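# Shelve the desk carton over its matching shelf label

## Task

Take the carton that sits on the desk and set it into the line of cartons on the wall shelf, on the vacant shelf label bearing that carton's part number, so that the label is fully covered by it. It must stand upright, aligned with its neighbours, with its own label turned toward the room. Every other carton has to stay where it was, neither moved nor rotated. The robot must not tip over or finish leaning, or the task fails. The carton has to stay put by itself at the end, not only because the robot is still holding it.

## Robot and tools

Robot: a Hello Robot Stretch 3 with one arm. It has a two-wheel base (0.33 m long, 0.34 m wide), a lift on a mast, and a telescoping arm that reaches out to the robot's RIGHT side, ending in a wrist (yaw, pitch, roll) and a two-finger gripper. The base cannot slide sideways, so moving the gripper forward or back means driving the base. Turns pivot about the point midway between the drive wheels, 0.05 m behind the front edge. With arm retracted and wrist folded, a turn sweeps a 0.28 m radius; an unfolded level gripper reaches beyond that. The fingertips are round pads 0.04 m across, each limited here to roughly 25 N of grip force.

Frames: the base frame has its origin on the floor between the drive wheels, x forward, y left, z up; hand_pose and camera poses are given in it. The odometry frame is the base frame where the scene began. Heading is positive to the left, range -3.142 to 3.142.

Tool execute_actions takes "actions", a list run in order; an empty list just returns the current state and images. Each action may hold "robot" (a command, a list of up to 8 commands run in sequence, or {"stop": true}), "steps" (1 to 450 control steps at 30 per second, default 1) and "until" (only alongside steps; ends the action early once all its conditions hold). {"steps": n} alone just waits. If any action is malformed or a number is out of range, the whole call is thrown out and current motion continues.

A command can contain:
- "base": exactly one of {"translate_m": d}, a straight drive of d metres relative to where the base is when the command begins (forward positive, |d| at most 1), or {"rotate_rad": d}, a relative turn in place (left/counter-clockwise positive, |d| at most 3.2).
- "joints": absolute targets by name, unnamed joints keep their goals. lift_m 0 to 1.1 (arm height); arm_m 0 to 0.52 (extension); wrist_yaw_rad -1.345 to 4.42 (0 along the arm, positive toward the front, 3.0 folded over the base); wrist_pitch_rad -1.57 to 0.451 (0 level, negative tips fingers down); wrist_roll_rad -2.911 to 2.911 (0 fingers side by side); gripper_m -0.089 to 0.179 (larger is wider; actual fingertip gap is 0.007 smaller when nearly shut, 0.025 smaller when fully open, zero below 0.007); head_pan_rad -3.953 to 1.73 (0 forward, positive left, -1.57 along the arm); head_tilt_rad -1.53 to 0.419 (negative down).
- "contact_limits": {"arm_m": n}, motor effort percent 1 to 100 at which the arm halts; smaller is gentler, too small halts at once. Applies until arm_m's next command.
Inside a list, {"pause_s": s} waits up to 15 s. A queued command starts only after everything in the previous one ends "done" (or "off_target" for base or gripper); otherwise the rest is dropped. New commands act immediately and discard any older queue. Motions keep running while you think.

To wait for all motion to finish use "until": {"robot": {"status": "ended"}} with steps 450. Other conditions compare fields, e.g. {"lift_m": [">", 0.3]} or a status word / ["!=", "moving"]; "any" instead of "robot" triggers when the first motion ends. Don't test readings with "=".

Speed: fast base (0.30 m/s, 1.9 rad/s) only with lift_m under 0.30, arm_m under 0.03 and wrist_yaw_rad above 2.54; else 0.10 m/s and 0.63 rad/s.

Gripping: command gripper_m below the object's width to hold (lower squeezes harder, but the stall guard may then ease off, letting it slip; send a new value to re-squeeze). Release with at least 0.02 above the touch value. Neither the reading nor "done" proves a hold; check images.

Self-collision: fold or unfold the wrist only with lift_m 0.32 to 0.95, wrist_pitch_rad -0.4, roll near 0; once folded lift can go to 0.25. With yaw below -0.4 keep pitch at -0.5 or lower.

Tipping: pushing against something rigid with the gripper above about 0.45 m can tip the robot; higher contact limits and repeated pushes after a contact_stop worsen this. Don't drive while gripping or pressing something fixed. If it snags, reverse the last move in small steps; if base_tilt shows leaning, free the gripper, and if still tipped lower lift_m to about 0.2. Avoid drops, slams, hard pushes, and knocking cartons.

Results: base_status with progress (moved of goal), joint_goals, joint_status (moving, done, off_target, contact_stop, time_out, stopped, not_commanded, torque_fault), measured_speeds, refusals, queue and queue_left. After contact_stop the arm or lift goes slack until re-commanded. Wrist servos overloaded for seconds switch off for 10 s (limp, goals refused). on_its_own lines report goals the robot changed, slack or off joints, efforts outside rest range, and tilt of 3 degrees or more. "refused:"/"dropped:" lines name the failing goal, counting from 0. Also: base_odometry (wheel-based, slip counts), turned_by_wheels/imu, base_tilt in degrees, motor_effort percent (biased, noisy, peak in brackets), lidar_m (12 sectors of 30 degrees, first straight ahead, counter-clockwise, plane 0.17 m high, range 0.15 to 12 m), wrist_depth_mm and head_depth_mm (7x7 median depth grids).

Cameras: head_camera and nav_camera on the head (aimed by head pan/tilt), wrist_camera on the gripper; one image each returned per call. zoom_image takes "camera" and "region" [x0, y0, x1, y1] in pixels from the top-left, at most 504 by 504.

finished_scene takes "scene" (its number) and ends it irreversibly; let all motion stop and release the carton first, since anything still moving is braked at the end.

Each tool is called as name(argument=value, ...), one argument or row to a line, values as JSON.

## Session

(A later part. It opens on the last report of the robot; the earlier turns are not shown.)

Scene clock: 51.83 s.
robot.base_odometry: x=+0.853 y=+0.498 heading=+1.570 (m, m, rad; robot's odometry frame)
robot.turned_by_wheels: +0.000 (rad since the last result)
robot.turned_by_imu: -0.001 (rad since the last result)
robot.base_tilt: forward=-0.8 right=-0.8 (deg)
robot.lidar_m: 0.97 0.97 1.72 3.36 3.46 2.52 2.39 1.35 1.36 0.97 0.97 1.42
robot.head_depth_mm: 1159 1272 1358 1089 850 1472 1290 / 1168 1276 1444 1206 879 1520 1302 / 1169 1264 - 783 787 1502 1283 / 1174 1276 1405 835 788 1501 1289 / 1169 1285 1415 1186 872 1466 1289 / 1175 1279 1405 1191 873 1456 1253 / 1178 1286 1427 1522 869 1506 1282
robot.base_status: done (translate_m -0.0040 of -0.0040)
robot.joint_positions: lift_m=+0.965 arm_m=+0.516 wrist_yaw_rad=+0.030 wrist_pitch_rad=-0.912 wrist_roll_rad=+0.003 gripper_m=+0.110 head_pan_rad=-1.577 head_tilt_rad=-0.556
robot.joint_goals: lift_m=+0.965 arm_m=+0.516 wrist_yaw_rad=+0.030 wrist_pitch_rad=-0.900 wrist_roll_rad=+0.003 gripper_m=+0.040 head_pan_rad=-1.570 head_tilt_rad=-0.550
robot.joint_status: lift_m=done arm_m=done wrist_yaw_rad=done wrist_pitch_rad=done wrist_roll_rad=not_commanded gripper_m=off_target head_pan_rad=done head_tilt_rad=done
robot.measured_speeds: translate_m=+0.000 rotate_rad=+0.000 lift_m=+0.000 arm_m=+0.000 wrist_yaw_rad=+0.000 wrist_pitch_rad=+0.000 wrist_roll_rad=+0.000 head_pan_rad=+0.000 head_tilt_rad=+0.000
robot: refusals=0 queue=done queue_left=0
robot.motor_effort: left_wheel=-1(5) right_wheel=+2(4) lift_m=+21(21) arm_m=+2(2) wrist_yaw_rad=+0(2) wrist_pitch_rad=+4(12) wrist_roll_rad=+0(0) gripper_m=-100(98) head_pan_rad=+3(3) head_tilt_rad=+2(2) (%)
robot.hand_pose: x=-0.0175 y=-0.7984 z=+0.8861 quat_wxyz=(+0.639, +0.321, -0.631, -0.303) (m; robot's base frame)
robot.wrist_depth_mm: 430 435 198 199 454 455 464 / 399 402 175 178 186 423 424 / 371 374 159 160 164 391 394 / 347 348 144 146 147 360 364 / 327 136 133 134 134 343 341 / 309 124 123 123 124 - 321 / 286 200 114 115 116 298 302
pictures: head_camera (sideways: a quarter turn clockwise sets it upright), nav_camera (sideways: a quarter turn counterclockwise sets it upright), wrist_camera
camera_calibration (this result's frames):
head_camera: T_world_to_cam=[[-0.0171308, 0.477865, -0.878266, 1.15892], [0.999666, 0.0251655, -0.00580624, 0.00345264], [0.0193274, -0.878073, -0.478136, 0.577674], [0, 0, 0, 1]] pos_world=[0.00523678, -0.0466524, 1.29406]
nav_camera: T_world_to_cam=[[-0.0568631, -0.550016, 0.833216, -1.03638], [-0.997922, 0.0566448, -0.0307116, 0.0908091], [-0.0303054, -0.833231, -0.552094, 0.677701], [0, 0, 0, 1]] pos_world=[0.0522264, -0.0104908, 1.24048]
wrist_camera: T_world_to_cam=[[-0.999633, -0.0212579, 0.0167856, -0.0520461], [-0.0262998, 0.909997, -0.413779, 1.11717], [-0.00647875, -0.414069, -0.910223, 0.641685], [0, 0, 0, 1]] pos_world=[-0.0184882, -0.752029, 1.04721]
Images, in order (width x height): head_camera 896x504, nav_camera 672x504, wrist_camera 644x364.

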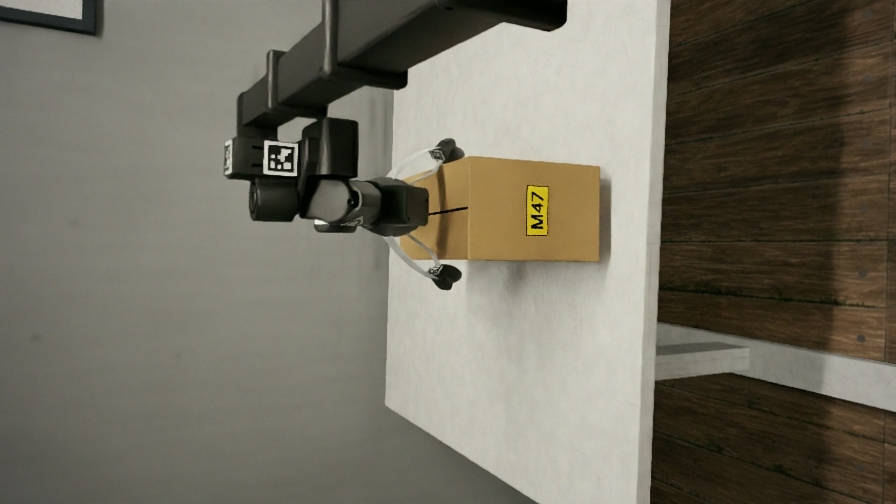

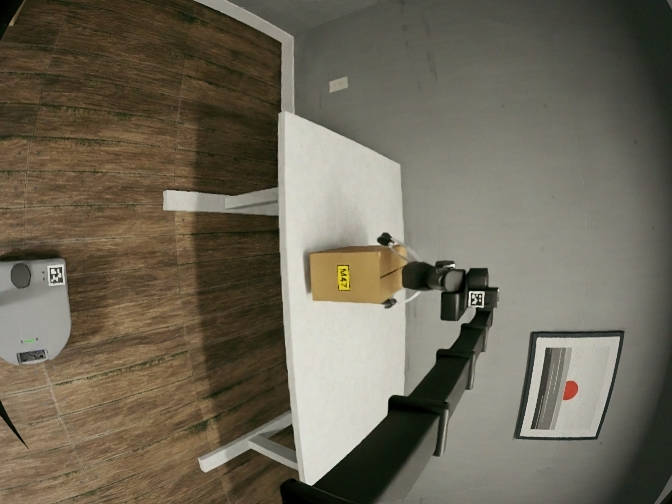

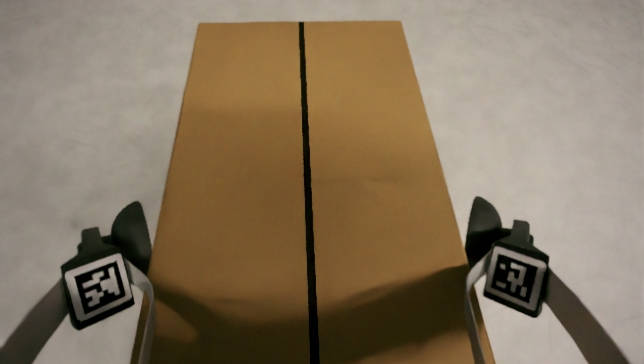

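execute_actions(
  actions=[
    {"robot":[{"joints":{"lift_m":0.938}},{"joints":{"gripper_m":0.179}},{"joints":{"wrist_pitch_rad":-0.68,"lift_m":0.895,"arm_m":0.52}}],"steps":450,"until":{"robot":{"status":"ended"}}},
  ],
)

execute_actions(
  actions=[
    {"robot":[{"joints":{"gripper_m":0.065}},{"pause_s":0.5},{"joints":{"lift_m":0.92}}],"steps":450,"until":{"robot":{"status":"ended"}}},
  ],
)

Scene clock: 53.77 s.
robot.base_odometry: x=+0.853 y=+0.498 heading=+1.570 (m, m, rad; robot's odometry frame)
robot.turned_by_wheels: +0.000 (rad since the last result)
robot.turned_by_imu: -0.001 (rad since the last result)
robot.base_tilt: forward=-0.8 right=-0.8 (deg)
robot.lidar_m: 0.96 0.97 1.71 3.36 3.46 2.52 2.38 1.35 1.36 0.97 0.98 1.42
robot.head_depth_mm: 1165 1279 1378 - 849 1474 1289 / 1172 1276 1392 1206 877 1516 1287 / 1174 1273 - 821 802 1509 1284 / 1172 1275 1407 893 815 1511 1283 / 1174 1280 1405 1192 872 1461 1279 / 1181 1276 1402 1189 870 1458 1252 / 1178 1287 1412 1532 871 1496 1280
robot.base_status: done (translate_m -0.0040 of -0.0040)
robot.joint_positions: lift_m=+0.942 arm_m=+0.516 wrist_yaw_rad=+0.030 wrist_pitch_rad=-0.885 wrist_roll_rad=+0.003 gripper_m=+0.089 head_pan_rad=-1.577 head_tilt_rad=-0.556
robot.joint_goals: lift_m=+0.942 arm_m=+0.516 wrist_yaw_rad=+0.030 wrist_pitch_rad=-0.900 wrist_roll_rad=+0.003 gripper_m=+0.040 head_pan_rad=-1.570 head_tilt_rad=-0.550
robot.joint_status: lift_m=contact_stop arm_m=done wrist_yaw_rad=done wrist_pitch_rad=done wrist_roll_rad=not_commanded gripper_m=off_target head_pan_rad=done head_tilt_rad=done
robot.measured_speeds: translate_m=+0.000 rotate_rad=+0.000 lift_m=+0.004 arm_m=+0.000 wrist_yaw_rad=+0.000 wrist_pitch_rad=+0.144 wrist_roll_rad=+0.000 head_pan_rad=+0.000 head_tilt_rad=+0.000
robot: refusals=0 queue=dropped queue_left=0
robot.on_its_own: lift_m is slack since a contact_stop, until your next command for it (your +0.938 is given up)
robot.motor_effort: left_wheel=-2(2) right_wheel=+3(3) lift_m=+14(21) arm_m=+2(1) wrist_yaw_rad=+1(0) wrist_pitch_rad=-10(11) wrist_roll_rad=+0(0) gripper_m=-100(99) head_pan_rad=+2(2) head_tilt_rad=+2(1) (%)
robot.hand_pose: x=-0.0174 y=-0.8043 z=+0.8673 quat_wxyz=(+0.643, +0.312, -0.635, -0.294) (m; robot's base frame)
robot.wrist_depth_mm: 429 429 180 181 427 448 451 / 390 393 163 165 170 410 410 / 361 360 151 152 155 374 379 / 334 332 140 141 142 349 349 / 312 132 131 132 133 327 325 / 295 123 122 123 124 - 305 / 272 269 115 116 116 281 285
pictures: head_camera (sideways: a quarter turn clockwise sets it upright), nav_camera (sideways: a quarter turn counterclockwise sets it upright), wrist_camera
dropped: robot: command 0 of its queue: lift_m: contact_stop
camera_calibration (this result's frames):
head_camera: T_world_to_cam=[[-0.0171316, 0.477831, -0.878285, 1.15894], [0.999666, 0.0251664, -0.00580744, 0.00345421], [0.0193283, -0.878091, -0.478103, 0.57763], [0, 0, 0, 1]] pos_world=[0.00523683, -0.0466527, 1.29407]
nav_camera: T_world_to_cam=[[-0.0568623, -0.549984, 0.833237, -1.03641], [-0.997922, 0.0566424, -0.0307136, 0.0908117], [-0.0303046, -0.833252, -0.552062, 0.677659], [0, 0, 0, 1]] pos_world=[0.0522264, -0.0104931, 1.24048]
wrist_camera: T_world_to_cam=[[-0.999646, -0.0208181, 0.016561, -0.0511336], [-0.0259724, 0.898421, -0.438367, 1.12676], [-0.00575283, -0.438642, -0.898643, 0.592386], [0, 0, 0, 1]] pos_world=[-0.0184429, -0.753525, 1.02713]
Images, in order (width x height): head_camera 896x504, nav_camera 672x504, wrist_camera 644x364.

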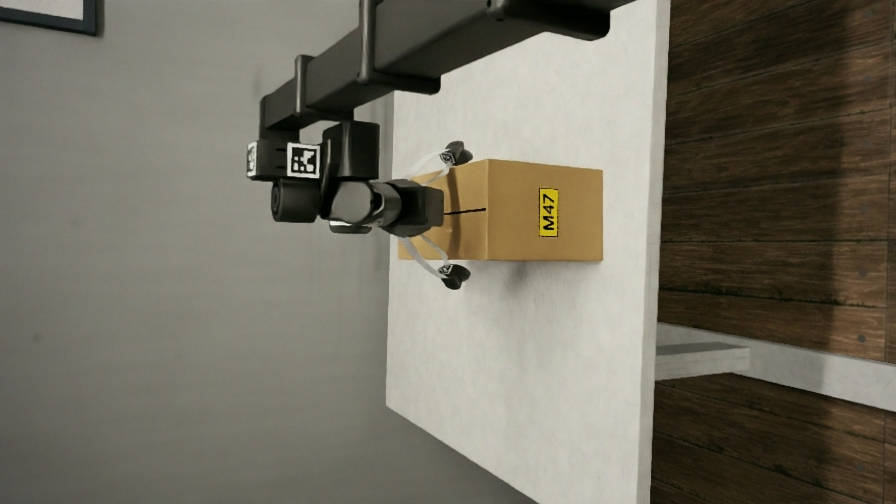

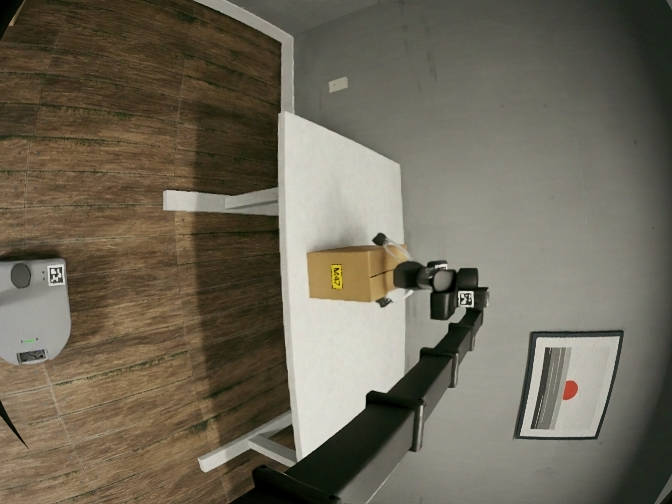

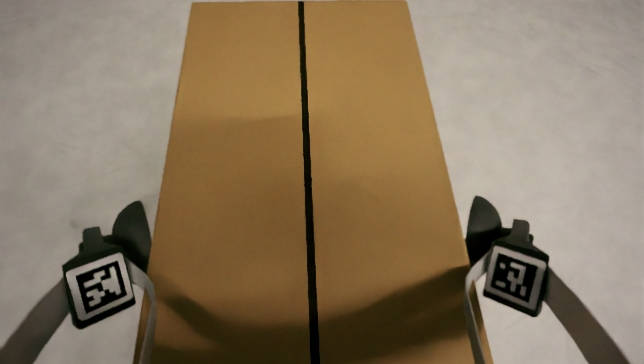

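Scene clock: 54.97 s.
robot.base_odometry: x=+0.853 y=+0.498 heading=+1.570 (m, m, rad; robot's odometry frame)
robot.turned_by_wheels: +0.000 (rad since the last result)
robot.turned_by_imu: +0.000 (rad since the last result)
robot.base_tilt: forward=-0.8 right=-0.9 (deg)
robot.lidar_m: 0.97 0.97 1.72 3.37 3.46 2.51 2.39 1.35 1.36 0.97 0.98 1.43
robot.head_depth_mm: 1160 1278 1380 - 847 1477 1295 / 1169 1275 1406 1204 883 1514 1285 / 1171 1280 - 825 808 1516 1290 / 1171 1286 1398 871 812 1498 1287 / 1176 1278 1407 1198 874 1466 1291 / 1172 1284 1407 1186 876 1469 1248 / 1176 1283 1418 1526 871 1499 1282
robot.base_status: done (translate_m -0.0040 of -0.0040)
robot.joint_positions: lift_m=+0.940 arm_m=+0.516 wrist_yaw_rad=+0.030 wrist_pitch_rad=-0.874 wrist_roll_rad=+0.003 gripper_m=+0.083 head_pan_rad=-1.577 head_tilt_rad=-0.556
robot.joint_goals: lift_m=+0.940 arm_m=+0.516 wrist_yaw_rad=+0.030 wrist_pitch_rad=-0.900 wrist_roll_rad=+0.003 gripper_m=+0.065 head_pan_rad=-1.570 head_tilt_rad=-0.550
robot.joint_status: lift_m=contact_stop arm_m=done wrist_yaw_rad=done wrist_pitch_rad=done wrist_roll_rad=not_commanded gripper_m=off_target head_pan_rad=done head_tilt_rad=done
robot.measured_speeds: translate_m=+0.000 rotate_rad=-0.001 lift_m=+0.006 arm_m=+0.000 wrist_yaw_rad=+0.000 wrist_pitch_rad=+0.096 wrist_roll_rad=+0.000 head_pan_rad=+0.000 head_tilt_rad=+0.000
robot: refusals=0 queue=dropped queue_left=0
robot.on_its_own: lift_m is slack since a contact_stop, until your next command for it (your +0.920 is given up)
robot.motor_effort: left_wheel=-2(2) right_wheel=+3(3) lift_m=+14(19) arm_m=+2(2) wrist_yaw_rad=+0(1) wrist_pitch_rad=-13(14) wrist_roll_rad=+1(0) gripper_m=-100(98) head_pan_rad=+2(3) head_tilt_rad=+2(2) (%)
robot.hand_pose: x=-0.0173 y=-0.8067 z=+0.8668 quat_wxyz=(+0.644, +0.308, -0.637, -0.291) (m; robot's base frame)
robot.wrist_depth_mm: 431 436 181 183 430 456 456 / 396 397 165 167 172 410 421 / 364 363 152 153 157 378 382 / 336 333 140 141 143 350 352 / 313 134 131 132 133 328 327 / 296 123 123 123 124 - 305 / 272 193 115 116 116 282 285
pictures: head_camera (sideways: a quarter turn clockwise sets it upright), nav_camera (sideways: a quarter turn counterclockwise sets it upright), wrist_camera
camera_calibration (this result's frames):
head_camera: T_world_to_cam=[[-0.0171298, 0.477831, -0.878285, 1.15894], [0.999666, 0.0251628, -0.00580744, 0.0034542], [0.0193251, -0.878091, -0.478103, 0.57763], [0, 0, 0, 1]] pos_world=[0.00523666, -0.0466527, 1.29407]
nav_camera: T_world_to_cam=[[-0.0568643, -0.549984, 0.833237, -1.03641], [-0.997922, 0.0566461, -0.0307136, 0.0908117], [-0.0303076, -0.833252, -0.552063, 0.67766], [0, 0, 0, 1]] pos_world=[0.0522264, -0.0104932, 1.24048]
wrist_camera: T_world_to_cam=[[-0.999651, -0.0206442, 0.0164653, -0.0508798], [-0.0258361, 0.89352, -0.448279, 1.13328], [-0.00545772, -0.448548, -0.893742, 0.578623], [0, 0, 0, 1]] pos_world=[-0.0184247, -0.754115, 1.026]
Images, in order (width x height): head_camera 896x504, nav_camera 672x504, wrist_camera 644x364.

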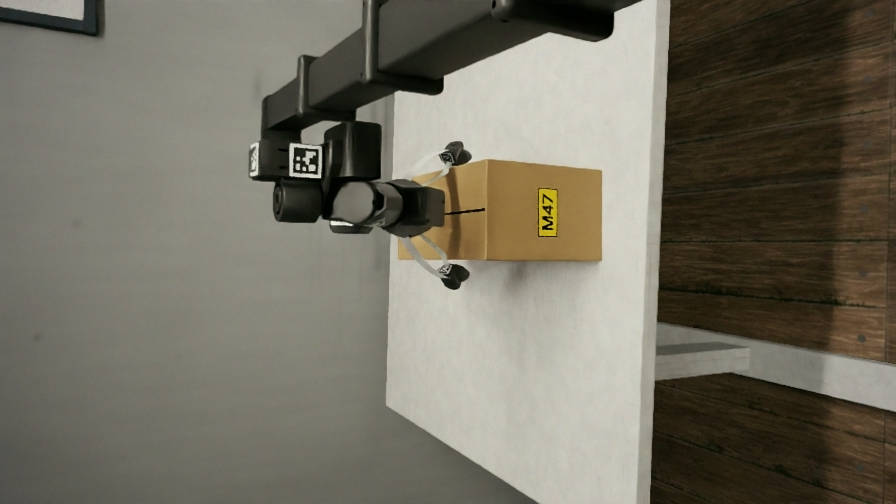

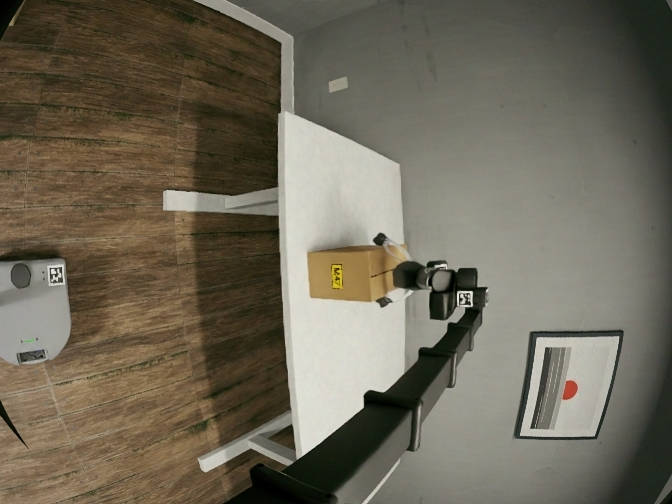

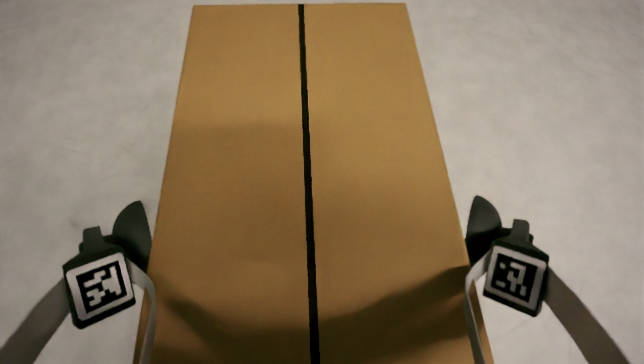

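execute_actions(
  actions=[
    {"robot":[{"joints":{"gripper_m":0.179}},{"joints":{"wrist_pitch_rad":-0.7,"lift_m":0.905,"arm_m":0.52}},{"joints":{"gripper_m":0.07}},{"pause_s":3}],"steps":450,"until":{"robot":{"status":"ended"}}},
  ],
)

Scene clock: 58.03 s.
robot.base_odometry: x=+0.853 y=+0.498 heading=+1.570 (m, m, rad; robot's odometry frame)
robot.turned_by_wheels: +0.000 (rad since the last result)
robot.turned_by_imu: -0.001 (rad since the last result)
robot.base_tilt: forward=-0.8 right=-0.8 (deg)
robot.lidar_m: 0.97 0.97 1.72 3.35 3.47 2.53 2.39 1.35 1.35 0.97 0.98 1.42
robot.head_depth_mm: 1167 1269 1398 - - 1476 1287 / 1172 1278 1353 1145 878 1514 1284 / 1167 1272 1341 781 818 1513 1284 / 1173 1280 1399 947 815 1501 1291 / 1172 1280 1406 1191 873 1465 1284 / 1172 1285 1408 1186 872 1464 1249 / 1175 1282 1418 1526 868 1508 1278
robot.base_status: done (translate_m -0.0040 of -0.0040)
robot.joint_positions: lift_m=+0.907 arm_m=+0.520 wrist_yaw_rad=+0.030 wrist_pitch_rad=-0.678 wrist_roll_rad=+0.003 gripper_m=+0.179 head_pan_rad=-1.577 head_tilt_rad=-0.556
robot.joint_goals: lift_m=+0.907 arm_m=+0.520 wrist_yaw_rad=+0.030 wrist_pitch_rad=-0.700 wrist_roll_rad=+0.003 gripper_m=+0.179 head_pan_rad=-1.570 head_tilt_rad=-0.550
robot.joint_status: lift_m=contact_stop arm_m=done wrist_yaw_rad=done wrist_pitch_rad=done wrist_roll_rad=not_commanded gripper_m=off_target head_pan_rad=done head_tilt_rad=done
robot.measured_speeds: translate_m=+0.000 rotate_rad=+0.000 lift_m=+0.002 arm_m=+0.000 wrist_yaw_rad=+0.000 wrist_pitch_rad=+0.000 wrist_roll_rad=+0.000 head_pan_rad=+0.000 head_tilt_rad=+0.000
robot: refusals=0 queue=dropped queue_left=0
robot.on_its_own: lift_m is slack since a contact_stop, until your next command for it
robot.motor_effort: left_wheel=-1(2) right_wheel=+2(4) lift_m=+17(18) arm_m=+2(5) wrist_yaw_rad=+1(1) wrist_pitch_rad=-9(14) wrist_roll_rad=+0(0) gripper_m=-1(98) head_pan_rad=+3(3) head_tilt_rad=+2(1) (%)
robot.hand_pose: x=-0.0161 y=-0.8491 z=+0.8663 quat_wxyz=(+0.670, +0.245, -0.664, -0.226) (m; robot's base frame)
robot.wrist_depth_mm: 616 550 549 562 576 571 589 / 461 470 180 182 195 492 491 / 402 409 156 158 163 426 425 / 363 355 139 139 140 372 373 / 327 129 124 125 126 332 338 / - 114 112 113 114 117 310 / 264 104 103 103 104 108 273
pictures: head_camera (sideways: a quarter turn clockwise sets it upright), nav_camera (sideways: a quarter turn counterclockwise sets it upright), wrist_camera
dropped: robot: command 1 of its queue: lift_m: contact_stop
camera_calibration (this result's frames):
head_camera: T_world_to_cam=[[-0.0171312, 0.477831, -0.878285, 1.15894], [0.999666, 0.0251656, -0.00580744, 0.0034542], [0.0193276, -0.878091, -0.478103, 0.57763], [0, 0, 0, 1]] pos_world=[0.0052368, -0.0466527, 1.29407]
nav_camera: T_world_to_cam=[[-0.0568627, -0.549984, 0.833237, -1.03641], [-0.997922, 0.0566432, -0.0307136, 0.0908117], [-0.0303053, -0.833252, -0.552062, 0.677659], [0, 0, 0, 1]] pos_world=[0.0522264, -0.0104931, 1.24048]
wrist_camera: T_world_to_cam=[[-0.999742, -0.0177022, 0.0142403, -0.0461437], [-0.022716, 0.789131, -0.613805, 1.2258], [-0.000371778, -0.61397, -0.789329, 0.328304], [0, 0, 0, 1]] pos_world=[-0.0181644, -0.766564, 1.0122]
Images, in order (width x height): head_camera 896x504, nav_camera 672x504, wrist_camera 644x364.

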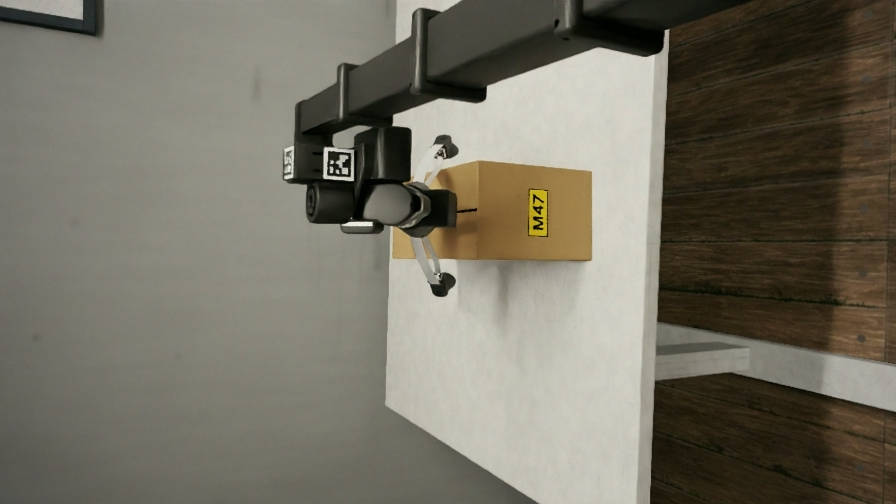

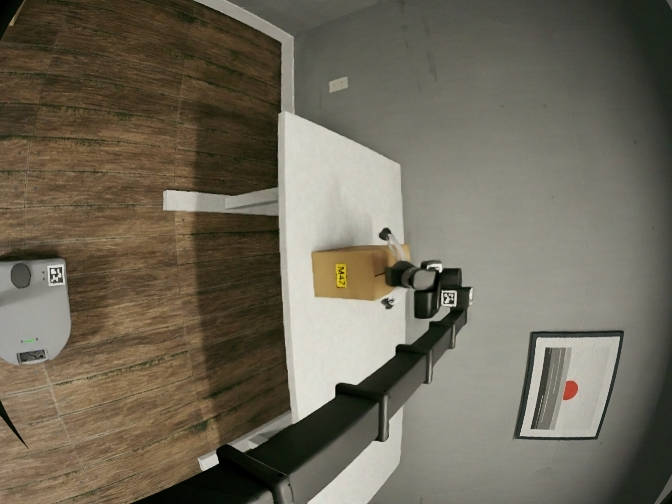

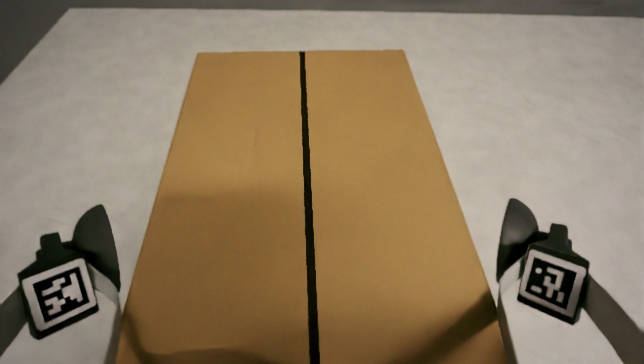

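execute_actions(
  actions=[
    {"robot":[{"joints":{"lift_m":1.09}},{"joints":{"arm_m":0.2,"wrist_pitch_rad":-1.3},"base":{"rotate_rad":-0.9}},{"base":{"translate_m":0.27}},{"base":{"rotate_rad":0.93},"joints":{"wrist_yaw_rad":0,"head_tilt_rad":-0.75}},{"base":{"translate_m":-0.152}},{"joints":{"arm_m":0.42}}],"steps":450,"until":{"robot":{"status":"ended"}}},
    {"steps":300,"until":{"robot":{"status":"ended"}}},
  ],
)

Scene clock: 77.03 s.
robot.base_odometry: x=+1.069 y=+0.513 heading=+1.600 (m, m, rad; robot's odometry frame)
robot.turned_by_wheels: +0.030 (rad since the last result)
robot.turned_by_imu: +0.026 (rad since the last result)
robot.base_tilt: forward=-0.8 right=-0.8 (deg)
robot.lidar_m: 1.35 1.03 1.40 3.58 3.42 2.51 2.40 1.22 1.24 0.78 0.76 1.40
robot.head_depth_mm: 983 1104 1186 897 720 648 1175 / 1023 1110 1190 658 644 1277 1177 / - - 1184 613 601 1271 1171 / 994 1122 1187 865 699 1277 1176 / 1004 1126 1187 895 718 1298 1171 / 1009 1135 1181 890 718 1299 1157 / 1014 1139 1306 891 716 1306 1168
robot.base_status: done (translate_m -0.1520 of -0.1520)
robot.joint_positions: lift_m=+1.090 arm_m=+0.420 wrist_yaw_rad=+0.001 wrist_pitch_rad=-1.301 wrist_roll_rad=+0.003 gripper_m=+0.179 head_pan_rad=-1.577 head_tilt_rad=-0.741
robot.joint_goals: lift_m=+1.090 arm_m=+0.420 wrist_yaw_rad=+0.000 wrist_pitch_rad=-1.300 wrist_roll_rad=+0.003 gripper_m=+0.179 head_pan_rad=-1.570 head_tilt_rad=-0.750
robot.joint_status: lift_m=done arm_m=done wrist_yaw_rad=done wrist_pitch_rad=done wrist_roll_rad=not_commanded gripper_m=off_target head_pan_rad=done head_tilt_rad=done
robot.measured_speeds: translate_m=+0.000 rotate_rad=+0.000 lift_m=+0.000 arm_m=+0.000 wrist_yaw_rad=+0.000 wrist_pitch_rad=+0.000 wrist_roll_rad=+0.000 head_pan_rad=+0.000 head_tilt_rad=+0.000
robot: refusals=0 queue=done queue_left=0
robot.motor_effort: left_wheel=-2(4) right_wheel=+3(11) lift_m=+20(21) arm_m=+3(3) wrist_yaw_rad=-1(2) wrist_pitch_rad=+0(9) wrist_roll_rad=+0(0) gripper_m=+1(0) head_pan_rad=+2(3) head_tilt_rad=-4(17) (%)
robot.hand_pose: x=-0.0216 y=-0.6098 z=+0.9752 quat_wxyz=(+0.562, +0.428, -0.563, -0.429) (m; robot's base frame)
robot.wrist_depth_mm: 416 418 424 431 435 437 443 / 414 419 424 426 430 439 440 / 410 416 421 243 244 436 440 / 411 414 420 242 244 430 437 / 404 412 417 240 242 430 432 / - 411 414 239 242 425 433 / 402 409 417 240 241 425 425
pictures: head_camera (sideways: a quarter turn clockwise sets it upright), nav_camera (sideways: a quarter turn counterclockwise sets it upright), wrist_camera
camera_calibration (this result's frames):
head_camera: T_world_to_cam=[[-0.0162644, 0.631204, -0.775446, 1.02485], [0.999667, 0.0258064, 0.0000388755, -0.00415775], [0.020036, -0.775188, -0.631413, 0.777085], [0, 0, 0, 1]] pos_world=[0.00525523, -0.0443961, 1.28538]
nav_camera: T_world_to_cam=[[-0.0576649, -0.693842, 0.717815, -0.885953], [-0.997899, 0.0613235, -0.0208898, 0.0780158], [-0.0295247, -0.717511, -0.695921, 0.864792], [0, 0, 0, 1]] pos_world=[0.0522963, 0.00100252, 1.23941]
wrist_camera: T_world_to_cam=[[-0.999826, 0.00141203, 0.0186084, -0.0415548], [0.000701138, 0.999272, -0.038154, 0.670994], [-0.0186488, -0.0381343, -0.999099, 1.1165], [0, 0, 0, 1]] pos_world=[-0.0211967, -0.62787, 1.14186]
Images, in order (width x height): head_camera 896x504, nav_camera 672x504, wrist_camera 644x364.

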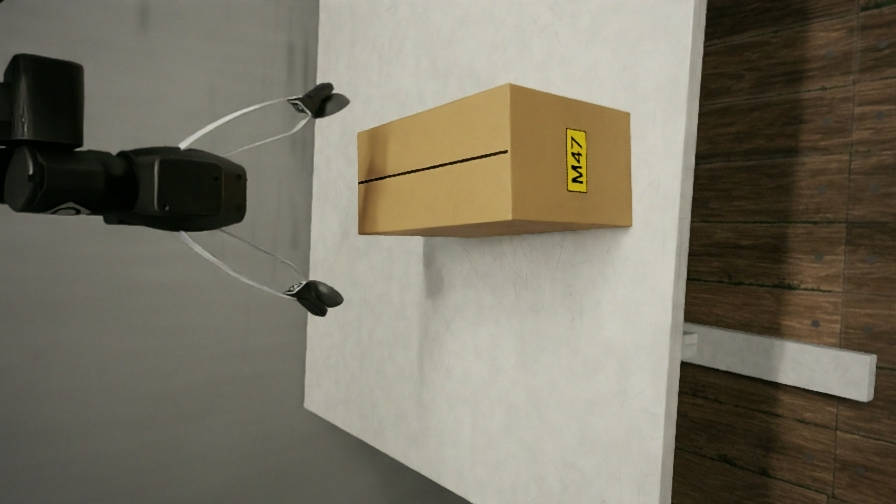

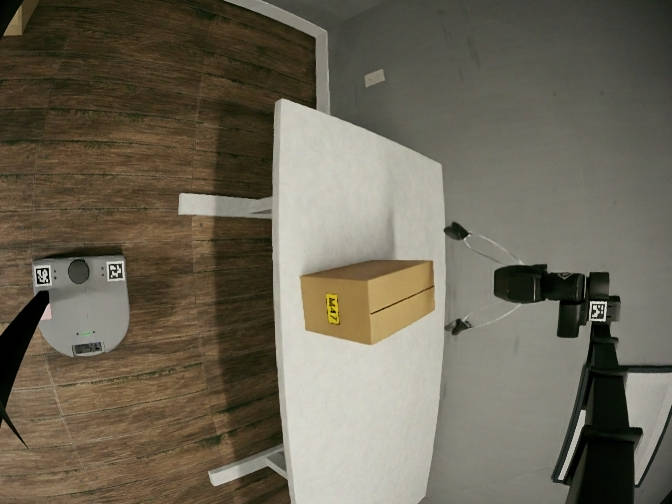

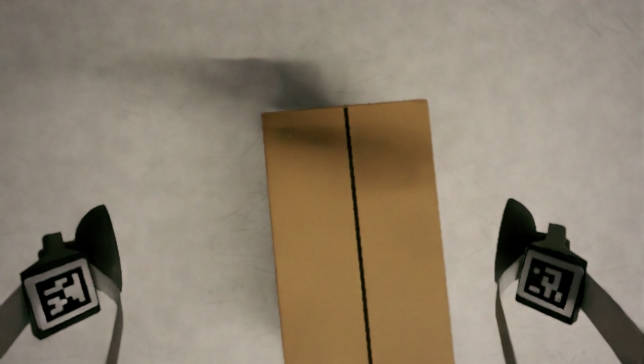

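execute_actions(
  actions=[
    {"robot":[{"joints":{"arm_m":0.385,"wrist_yaw_rad":0.08},"base":{"translate_m":-0.036}},{"joints":{"lift_m":1.0}}],"steps":450,"until":{"robot":{"status":"ended"}}},
  ],
)

Scene clock: 83.93 s.
robot.base_odometry: x=+1.070 y=+0.477 heading=+1.600 (m, m, rad; robot's odometry frame)
robot.turned_by_wheels: +0.000 (rad since the last result)
robot.turned_by_imu: -0.001 (rad since the last result)
robot.base_tilt: forward=-0.8 right=-0.8 (deg)
robot.lidar_m: 1.39 1.06 1.42 3.57 3.38 2.47 2.36 1.19 1.24 1.19 0.77 1.44
robot.head_depth_mm: 956 1125 1185 896 721 648 1175 / 958 - 1184 880 701 1283 1170 / 963 - 1064 613 607 1277 1176 / 1001 1118 1183 657 644 1278 1169 / 1003 1132 1184 877 716 1300 1170 / 1006 1134 1178 892 720 1296 1150 / 1011 1138 1277 894 717 1306 1168
robot.base_status: done (translate_m -0.0360 of -0.0360)
robot.joint_positions: lift_m=+1.000 arm_m=+0.385 wrist_yaw_rad=+0.078 wrist_pitch_rad=-1.301 wrist_roll_rad=+0.003 gripper_m=+0.179 head_pan_rad=-1.577 head_tilt_rad=-0.741
robot.joint_goals: lift_m=+1.000 arm_m=+0.385 wrist_yaw_rad=+0.080 wrist_pitch_rad=-1.300 wrist_roll_rad=+0.003 gripper_m=+0.179 head_pan_rad=-1.570 head_tilt_rad=-0.750
robot.joint_status: lift_m=done arm_m=done wrist_yaw_rad=done wrist_pitch_rad=done wrist_roll_rad=not_commanded gripper_m=off_target head_pan_rad=done head_tilt_rad=done
robot.measured_speeds: translate_m=+0.000 rotate_rad=+0.000 lift_m=+0.000 arm_m=+0.000 wrist_yaw_rad=+0.000 wrist_pitch_rad=+0.000 wrist_roll_rad=+0.000 head_pan_rad=+0.000 head_tilt_rad=+0.000
robot: refusals=0 queue=done queue_left=0
robot.motor_effort: left_wheel=-2(7) right_wheel=+3(6) lift_m=+16(20) arm_m=-2(4) wrist_yaw_rad=+3(2) wrist_pitch_rad=+0(1) wrist_roll_rad=+0(0) gripper_m=+0(0) head_pan_rad=+3(3) head_tilt_rad=-4(4) (%)
robot.hand_pose: x=-0.0181 y=-0.5752 z=+0.8855 quat_wxyz=(+0.578, +0.449, -0.546, -0.407) (m; robot's base frame)
robot.wrist_depth_mm: 327 330 152 154 155 344 348 / 327 329 151 154 155 343 344 / 324 325 151 152 154 343 343 / 322 327 150 152 153 338 345 / 321 324 149 150 152 338 342 / - 322 148 150 151 336 340 / 320 320 148 149 151 335 337
pictures: head_camera (sideways: a quarter turn clockwise sets it upright), nav_camera (sideways: a quarter turn counterclockwise sets it upright), wrist_camera
camera_calibration (this result's frames):
head_camera: T_world_to_cam=[[-0.0162644, 0.631204, -0.775447, 1.02485], [0.999667, 0.0258064, 0.0000388698, -0.00415774], [0.020036, -0.775188, -0.631413, 0.777085], [0, 0, 0, 1]] pos_world=[0.00525523, -0.0443961, 1.28538]
nav_camera: T_world_to_cam=[[-0.0576649, -0.693842, 0.717815, -0.885953], [-0.997899, 0.0613235, -0.0208898, 0.0780158], [-0.0295247, -0.717511, -0.695921, 0.864792], [0, 0, 0, 1]] pos_world=[0.0522963, 0.00100251, 1.23941]
wrist_camera: T_world_to_cam=[[-0.996944, -0.0758768, 0.0186085, -0.0808502], [-0.0765425, 0.996337, -0.038137, 0.629854], [-0.0156466, -0.0394447, -0.999099, 1.02754], [0, 0, 0, 1]] pos_world=[-0.016315, -0.59315, 1.05214]
Images, in order (width x height): head_camera 896x504, nav_camera 672x504, wrist_camera 644x364.

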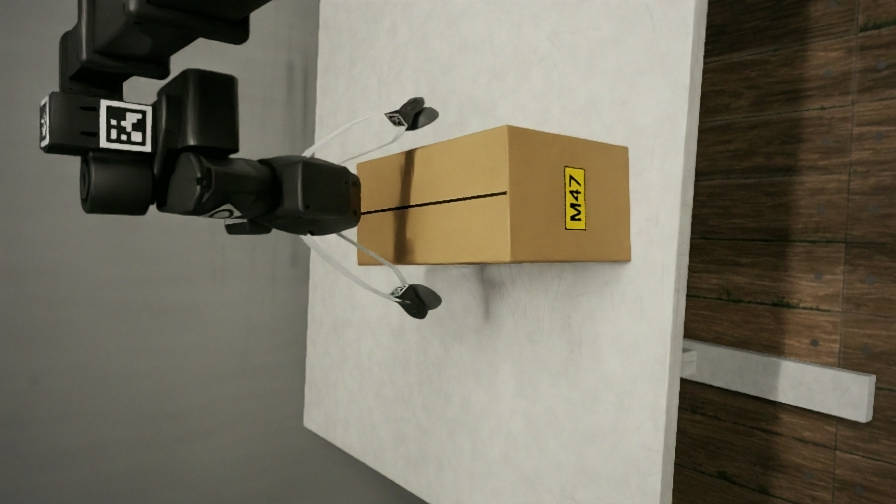

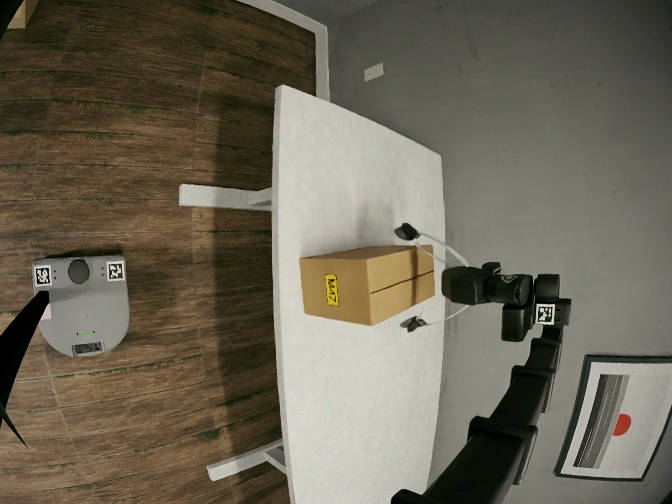

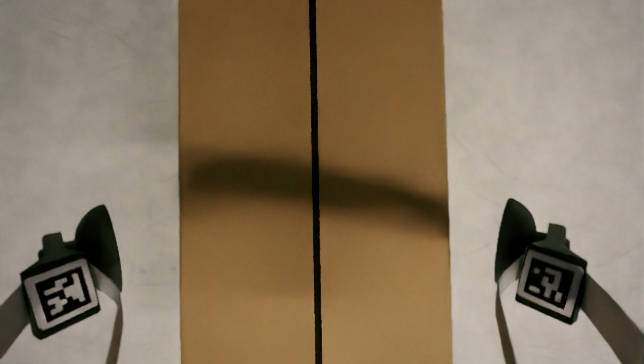

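execute_actions(
  actions=[
    {"robot":[{"joints":{"lift_m":0.968}},{"joints":{"gripper_m":0.07}},{"pause_s":2.5},{"joints":{"lift_m":0.995}}],"steps":450,"until":{"robot":{"status":"ended"}}},
  ],
)

Scene clock: 90.10 s.
robot.base_odometry: x=+1.070 y=+0.477 heading=+1.600 (m, m, rad; robot's odometry frame)
robot.turned_by_wheels: +0.000 (rad since the last result)
robot.turned_by_imu: -0.001 (rad since the last result)
robot.base_tilt: forward=-0.7 right=-0.8 (deg)
robot.lidar_m: 1.39 1.06 1.42 3.56 3.38 2.47 2.36 1.19 1.24 1.19 0.77 1.44
robot.head_depth_mm: 971 - 1192 898 720 648 1176 / 960 - 1181 867 719 1278 1176 / 979 - 1041 584 621 1273 1182 / 998 1121 1182 620 664 1271 1167 / 999 1127 1182 892 717 1296 1177 / 1009 1136 1183 892 719 1299 1147 / 1014 1144 1270 890 717 1298 1163
robot.base_status: done (translate_m -0.0360 of -0.0360)
robot.joint_positions: lift_m=+0.995 arm_m=+0.385 wrist_yaw_rad=+0.078 wrist_pitch_rad=-1.302 wrist_roll_rad=+0.003 gripper_m=+0.093 head_pan_rad=-1.577 head_tilt_rad=-0.741
robot.joint_goals: lift_m=+0.995 arm_m=+0.385 wrist_yaw_rad=+0.080 wrist_pitch_rad=-1.300 wrist_roll_rad=+0.003 gripper_m=+0.070 head_pan_rad=-1.570 head_tilt_rad=-0.750
robot.joint_status: lift_m=done arm_m=done wrist_yaw_rad=done wrist_pitch_rad=done wrist_roll_rad=not_commanded gripper_m=off_target head_pan_rad=done head_tilt_rad=done
robot.measured_speeds: translate_m=+0.000 rotate_rad=+0.000 lift_m=+0.000 arm_m=+0.000 wrist_yaw_rad=+0.000 wrist_pitch_rad=+0.000 wrist_roll_rad=+0.000 head_pan_rad=+0.000 head_tilt_rad=+0.000
robot: refusals=0 queue=done queue_left=0
robot.motor_effort: left_wheel=-2(3) right_wheel=+2(4) lift_m=+20(21) arm_m=-2(3) wrist_yaw_rad=+3(2) wrist_pitch_rad=+0(1) wrist_roll_rad=+0(0) gripper_m=-100(98) head_pan_rad=+3(3) head_tilt_rad=-5(4) (%)
robot.hand_pose: x=-0.0181 y=-0.5747 z=+0.8801 quat_wxyz=(+0.578, +0.450, -0.546, -0.407) (m; robot's base frame)
robot.wrist_depth_mm: 319 116 117 118 119 340 345 / 319 117 117 118 120 336 338 / 318 320 118 119 121 334 338 / 318 317 119 120 121 334 334 / 318 120 120 121 123 331 334 / 317 120 121 122 124 228 335 / 313 314 122 123 124 332 334
pictures: head_camera (sideways: a quarter turn clockwise sets it upright), nav_camera (sideways: a quarter turn counterclockwise sets it upright), wrist_camera
camera_calibration (this result's frames):
head_camera: T_world_to_cam=[[-0.0162642, 0.631204, -0.775446, 1.02485], [0.999667, 0.0258062, 0.0000388736, -0.00415775], [0.0200359, -0.775188, -0.631413, 0.777085], [0, 0, 0, 1]] pos_world=[0.00525522, -0.0443961, 1.28538]
nav_camera: T_world_to_cam=[[-0.0576651, -0.693842, 0.717815, -0.885953], [-0.997899, 0.0613238, -0.0208898, 0.0780158], [-0.0295249, -0.717511, -0.695921, 0.864792], [0, 0, 0, 1]] pos_world=[0.0522963, 0.00100251, 1.23941]
wrist_camera: T_world_to_cam=[[-0.996941, -0.0759122, 0.0186117, -0.0807689], [-0.0765521, 0.996398, -0.036487, 0.627751], [-0.0157748, -0.0378001, -0.999161, 1.02317], [0, 0, 0, 1]] pos_world=[-0.0163259, -0.592945, 1.04672]
Images, in order (width x height): head_camera 896x504, nav_camera 672x504, wrist_camera 644x364.

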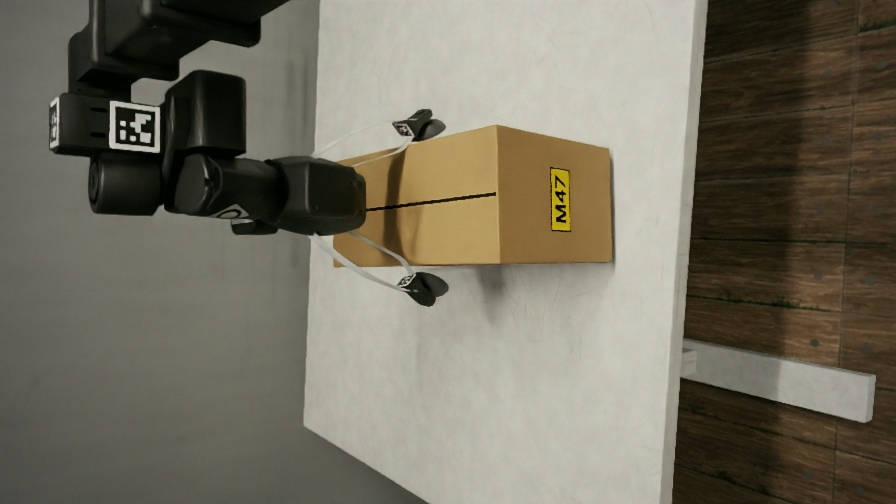

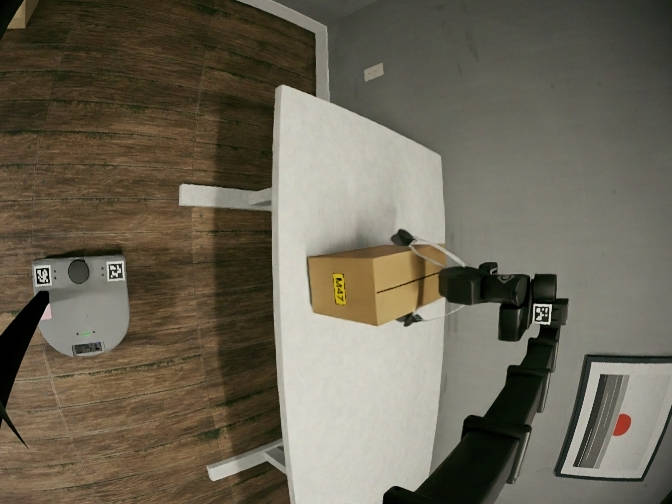

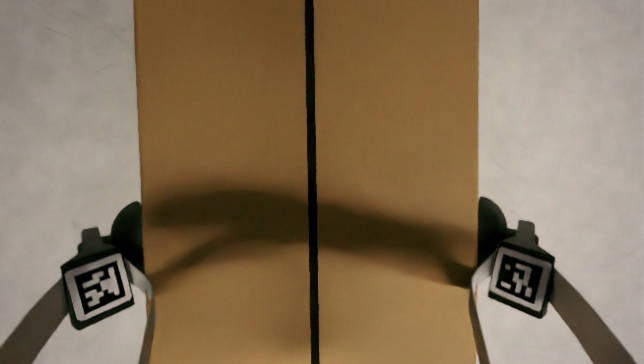

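execute_actions(
  actions=[
    {"robot":{"joints":{"lift_m":0.972}},"steps":450,"until":{"robot":{"status":"ended"}}},
    {"robot":[{"joints":{"gripper_m":0.165}},{"joints":{"arm_m":0.368,"lift_m":0.97}},{"joints":{"gripper_m":0.07}},{"pause_s":3},{"joints":{"lift_m":1.0}}],"steps":450,"until":{"robot":{"status":"ended"}}},
  ],
)

Scene clock: 100.07 s.
robot.base_odometry: x=+1.070 y=+0.477 heading=+1.600 (m, m, rad; robot's odometry frame)
robot.turned_by_wheels: +0.000 (rad since the last result)
robot.turned_by_imu: -0.002 (rad since the last result)
robot.base_tilt: forward=-0.8 right=-0.8 (deg)
robot.lidar_m: 1.39 1.06 1.43 3.57 3.39 2.47 2.37 1.19 1.24 1.20 0.77 1.44
robot.head_depth_mm: 964 - 1185 896 721 647 1173 / 957 - 1186 863 721 1279 1172 / 973 - 1061 571 609 1272 1175 / 1001 1120 1181 590 646 1277 1172 / 1003 1121 1192 894 719 1290 1176 / 1004 1128 1178 894 718 1294 1145 / 1012 1145 1279 890 717 1307 1172
robot.base_status: done (translate_m -0.0360 of -0.0360)
robot.joint_positions: lift_m=+1.000 arm_m=+0.368 wrist_yaw_rad=+0.078 wrist_pitch_rad=-1.303 wrist_roll_rad=+0.003 gripper_m=+0.088 head_pan_rad=-1.577 head_tilt_rad=-0.741
robot.joint_goals: lift_m=+1.000 arm_m=+0.368 wrist_yaw_rad=+0.080 wrist_pitch_rad=-1.300 wrist_roll_rad=+0.003 gripper_m=+0.070 head_pan_rad=-1.570 head_tilt_rad=-0.750
robot.joint_status: lift_m=done arm_m=done wrist_yaw_rad=done wrist_pitch_rad=done wrist_roll_rad=not_commanded gripper_m=off_target head_pan_rad=done head_tilt_rad=done
robot.measured_speeds: translate_m=+0.000 rotate_rad=+0.000 lift_m=+0.000 arm_m=+0.000 wrist_yaw_rad=+0.000 wrist_pitch_rad=+0.000 wrist_roll_rad=+0.000 head_pan_rad=+0.000 head_tilt_rad=+0.000
robot: refusals=0 queue=done queue_left=0
robot.motor_effort: left_wheel=-2(2) right_wheel=+3(4) lift_m=+20(22) arm_m=-3(3) wrist_yaw_rad=+3(2) wrist_pitch_rad=+0(0) wrist_roll_rad=+0(0) gripper_m=-100(98) head_pan_rad=+2(2) head_tilt_rad=-4(4) (%)
robot.hand_pose: x=-0.0182 y=-0.5575 z=+0.8850 quat_wxyz=(+0.578, +0.450, -0.546, -0.408) (m; robot's base frame)
robot.wrist_depth_mm: 323 324 121 123 124 345 347 / 325 325 121 123 123 343 347 / 323 326 121 123 123 340 344 / 321 323 121 123 124 341 341 / 321 121 121 122 123 337 338 / 319 120 121 122 123 229 338 / 319 322 121 122 124 333 338
pictures: head_camera (sideways: a quarter turn clockwise sets it upright), nav_camera (sideways: a quarter turn counterclockwise sets it upright), wrist_camera
camera_calibration (this result's frames):
head_camera: T_world_to_cam=[[-0.0162645, 0.631206, -0.775445, 1.02485], [0.999667, 0.0258066, 0.0000389665, -0.00415787], [0.0200362, -0.775186, -0.631416, 0.777088], [0, 0, 0, 1]] pos_world=[0.00525524, -0.044396, 1.28538]
nav_camera: T_world_to_cam=[[-0.0576649, -0.693844, 0.717813, -0.88595], [-0.997899, 0.0613235, -0.0208896, 0.0780156], [-0.0295246, -0.717509, -0.695923, 0.864794], [0, 0, 0, 1]] pos_world=[0.0522963, 0.0010027, 1.23941]
wrist_camera: T_world_to_cam=[[-0.996929, -0.0760643, 0.0186131, -0.0796519], [-0.0766931, 0.996412, -0.0357891, 0.610219], [-0.015824, -0.0371067, -0.999186, 1.02919], [0, 0, 0, 1]] pos_world=[-0.0163218, -0.575898, 1.05168]
Images, in order (width x height): head_camera 896x504, nav_camera 672x504, wrist_camera 644x364.

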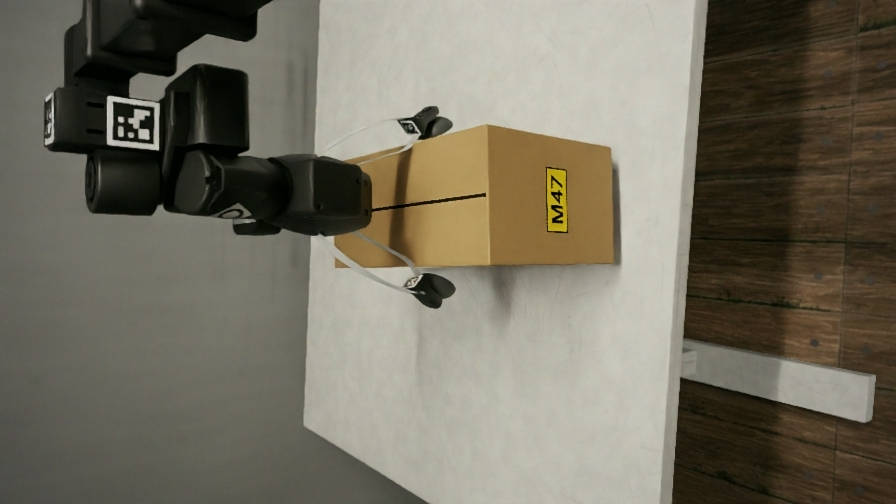

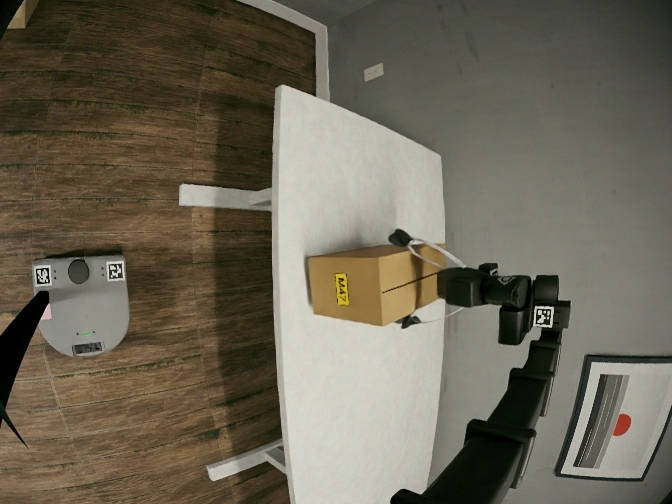

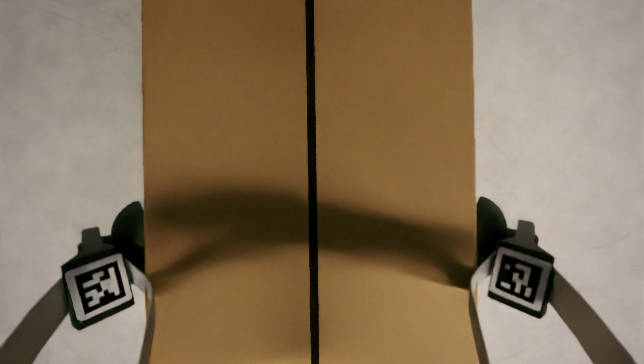

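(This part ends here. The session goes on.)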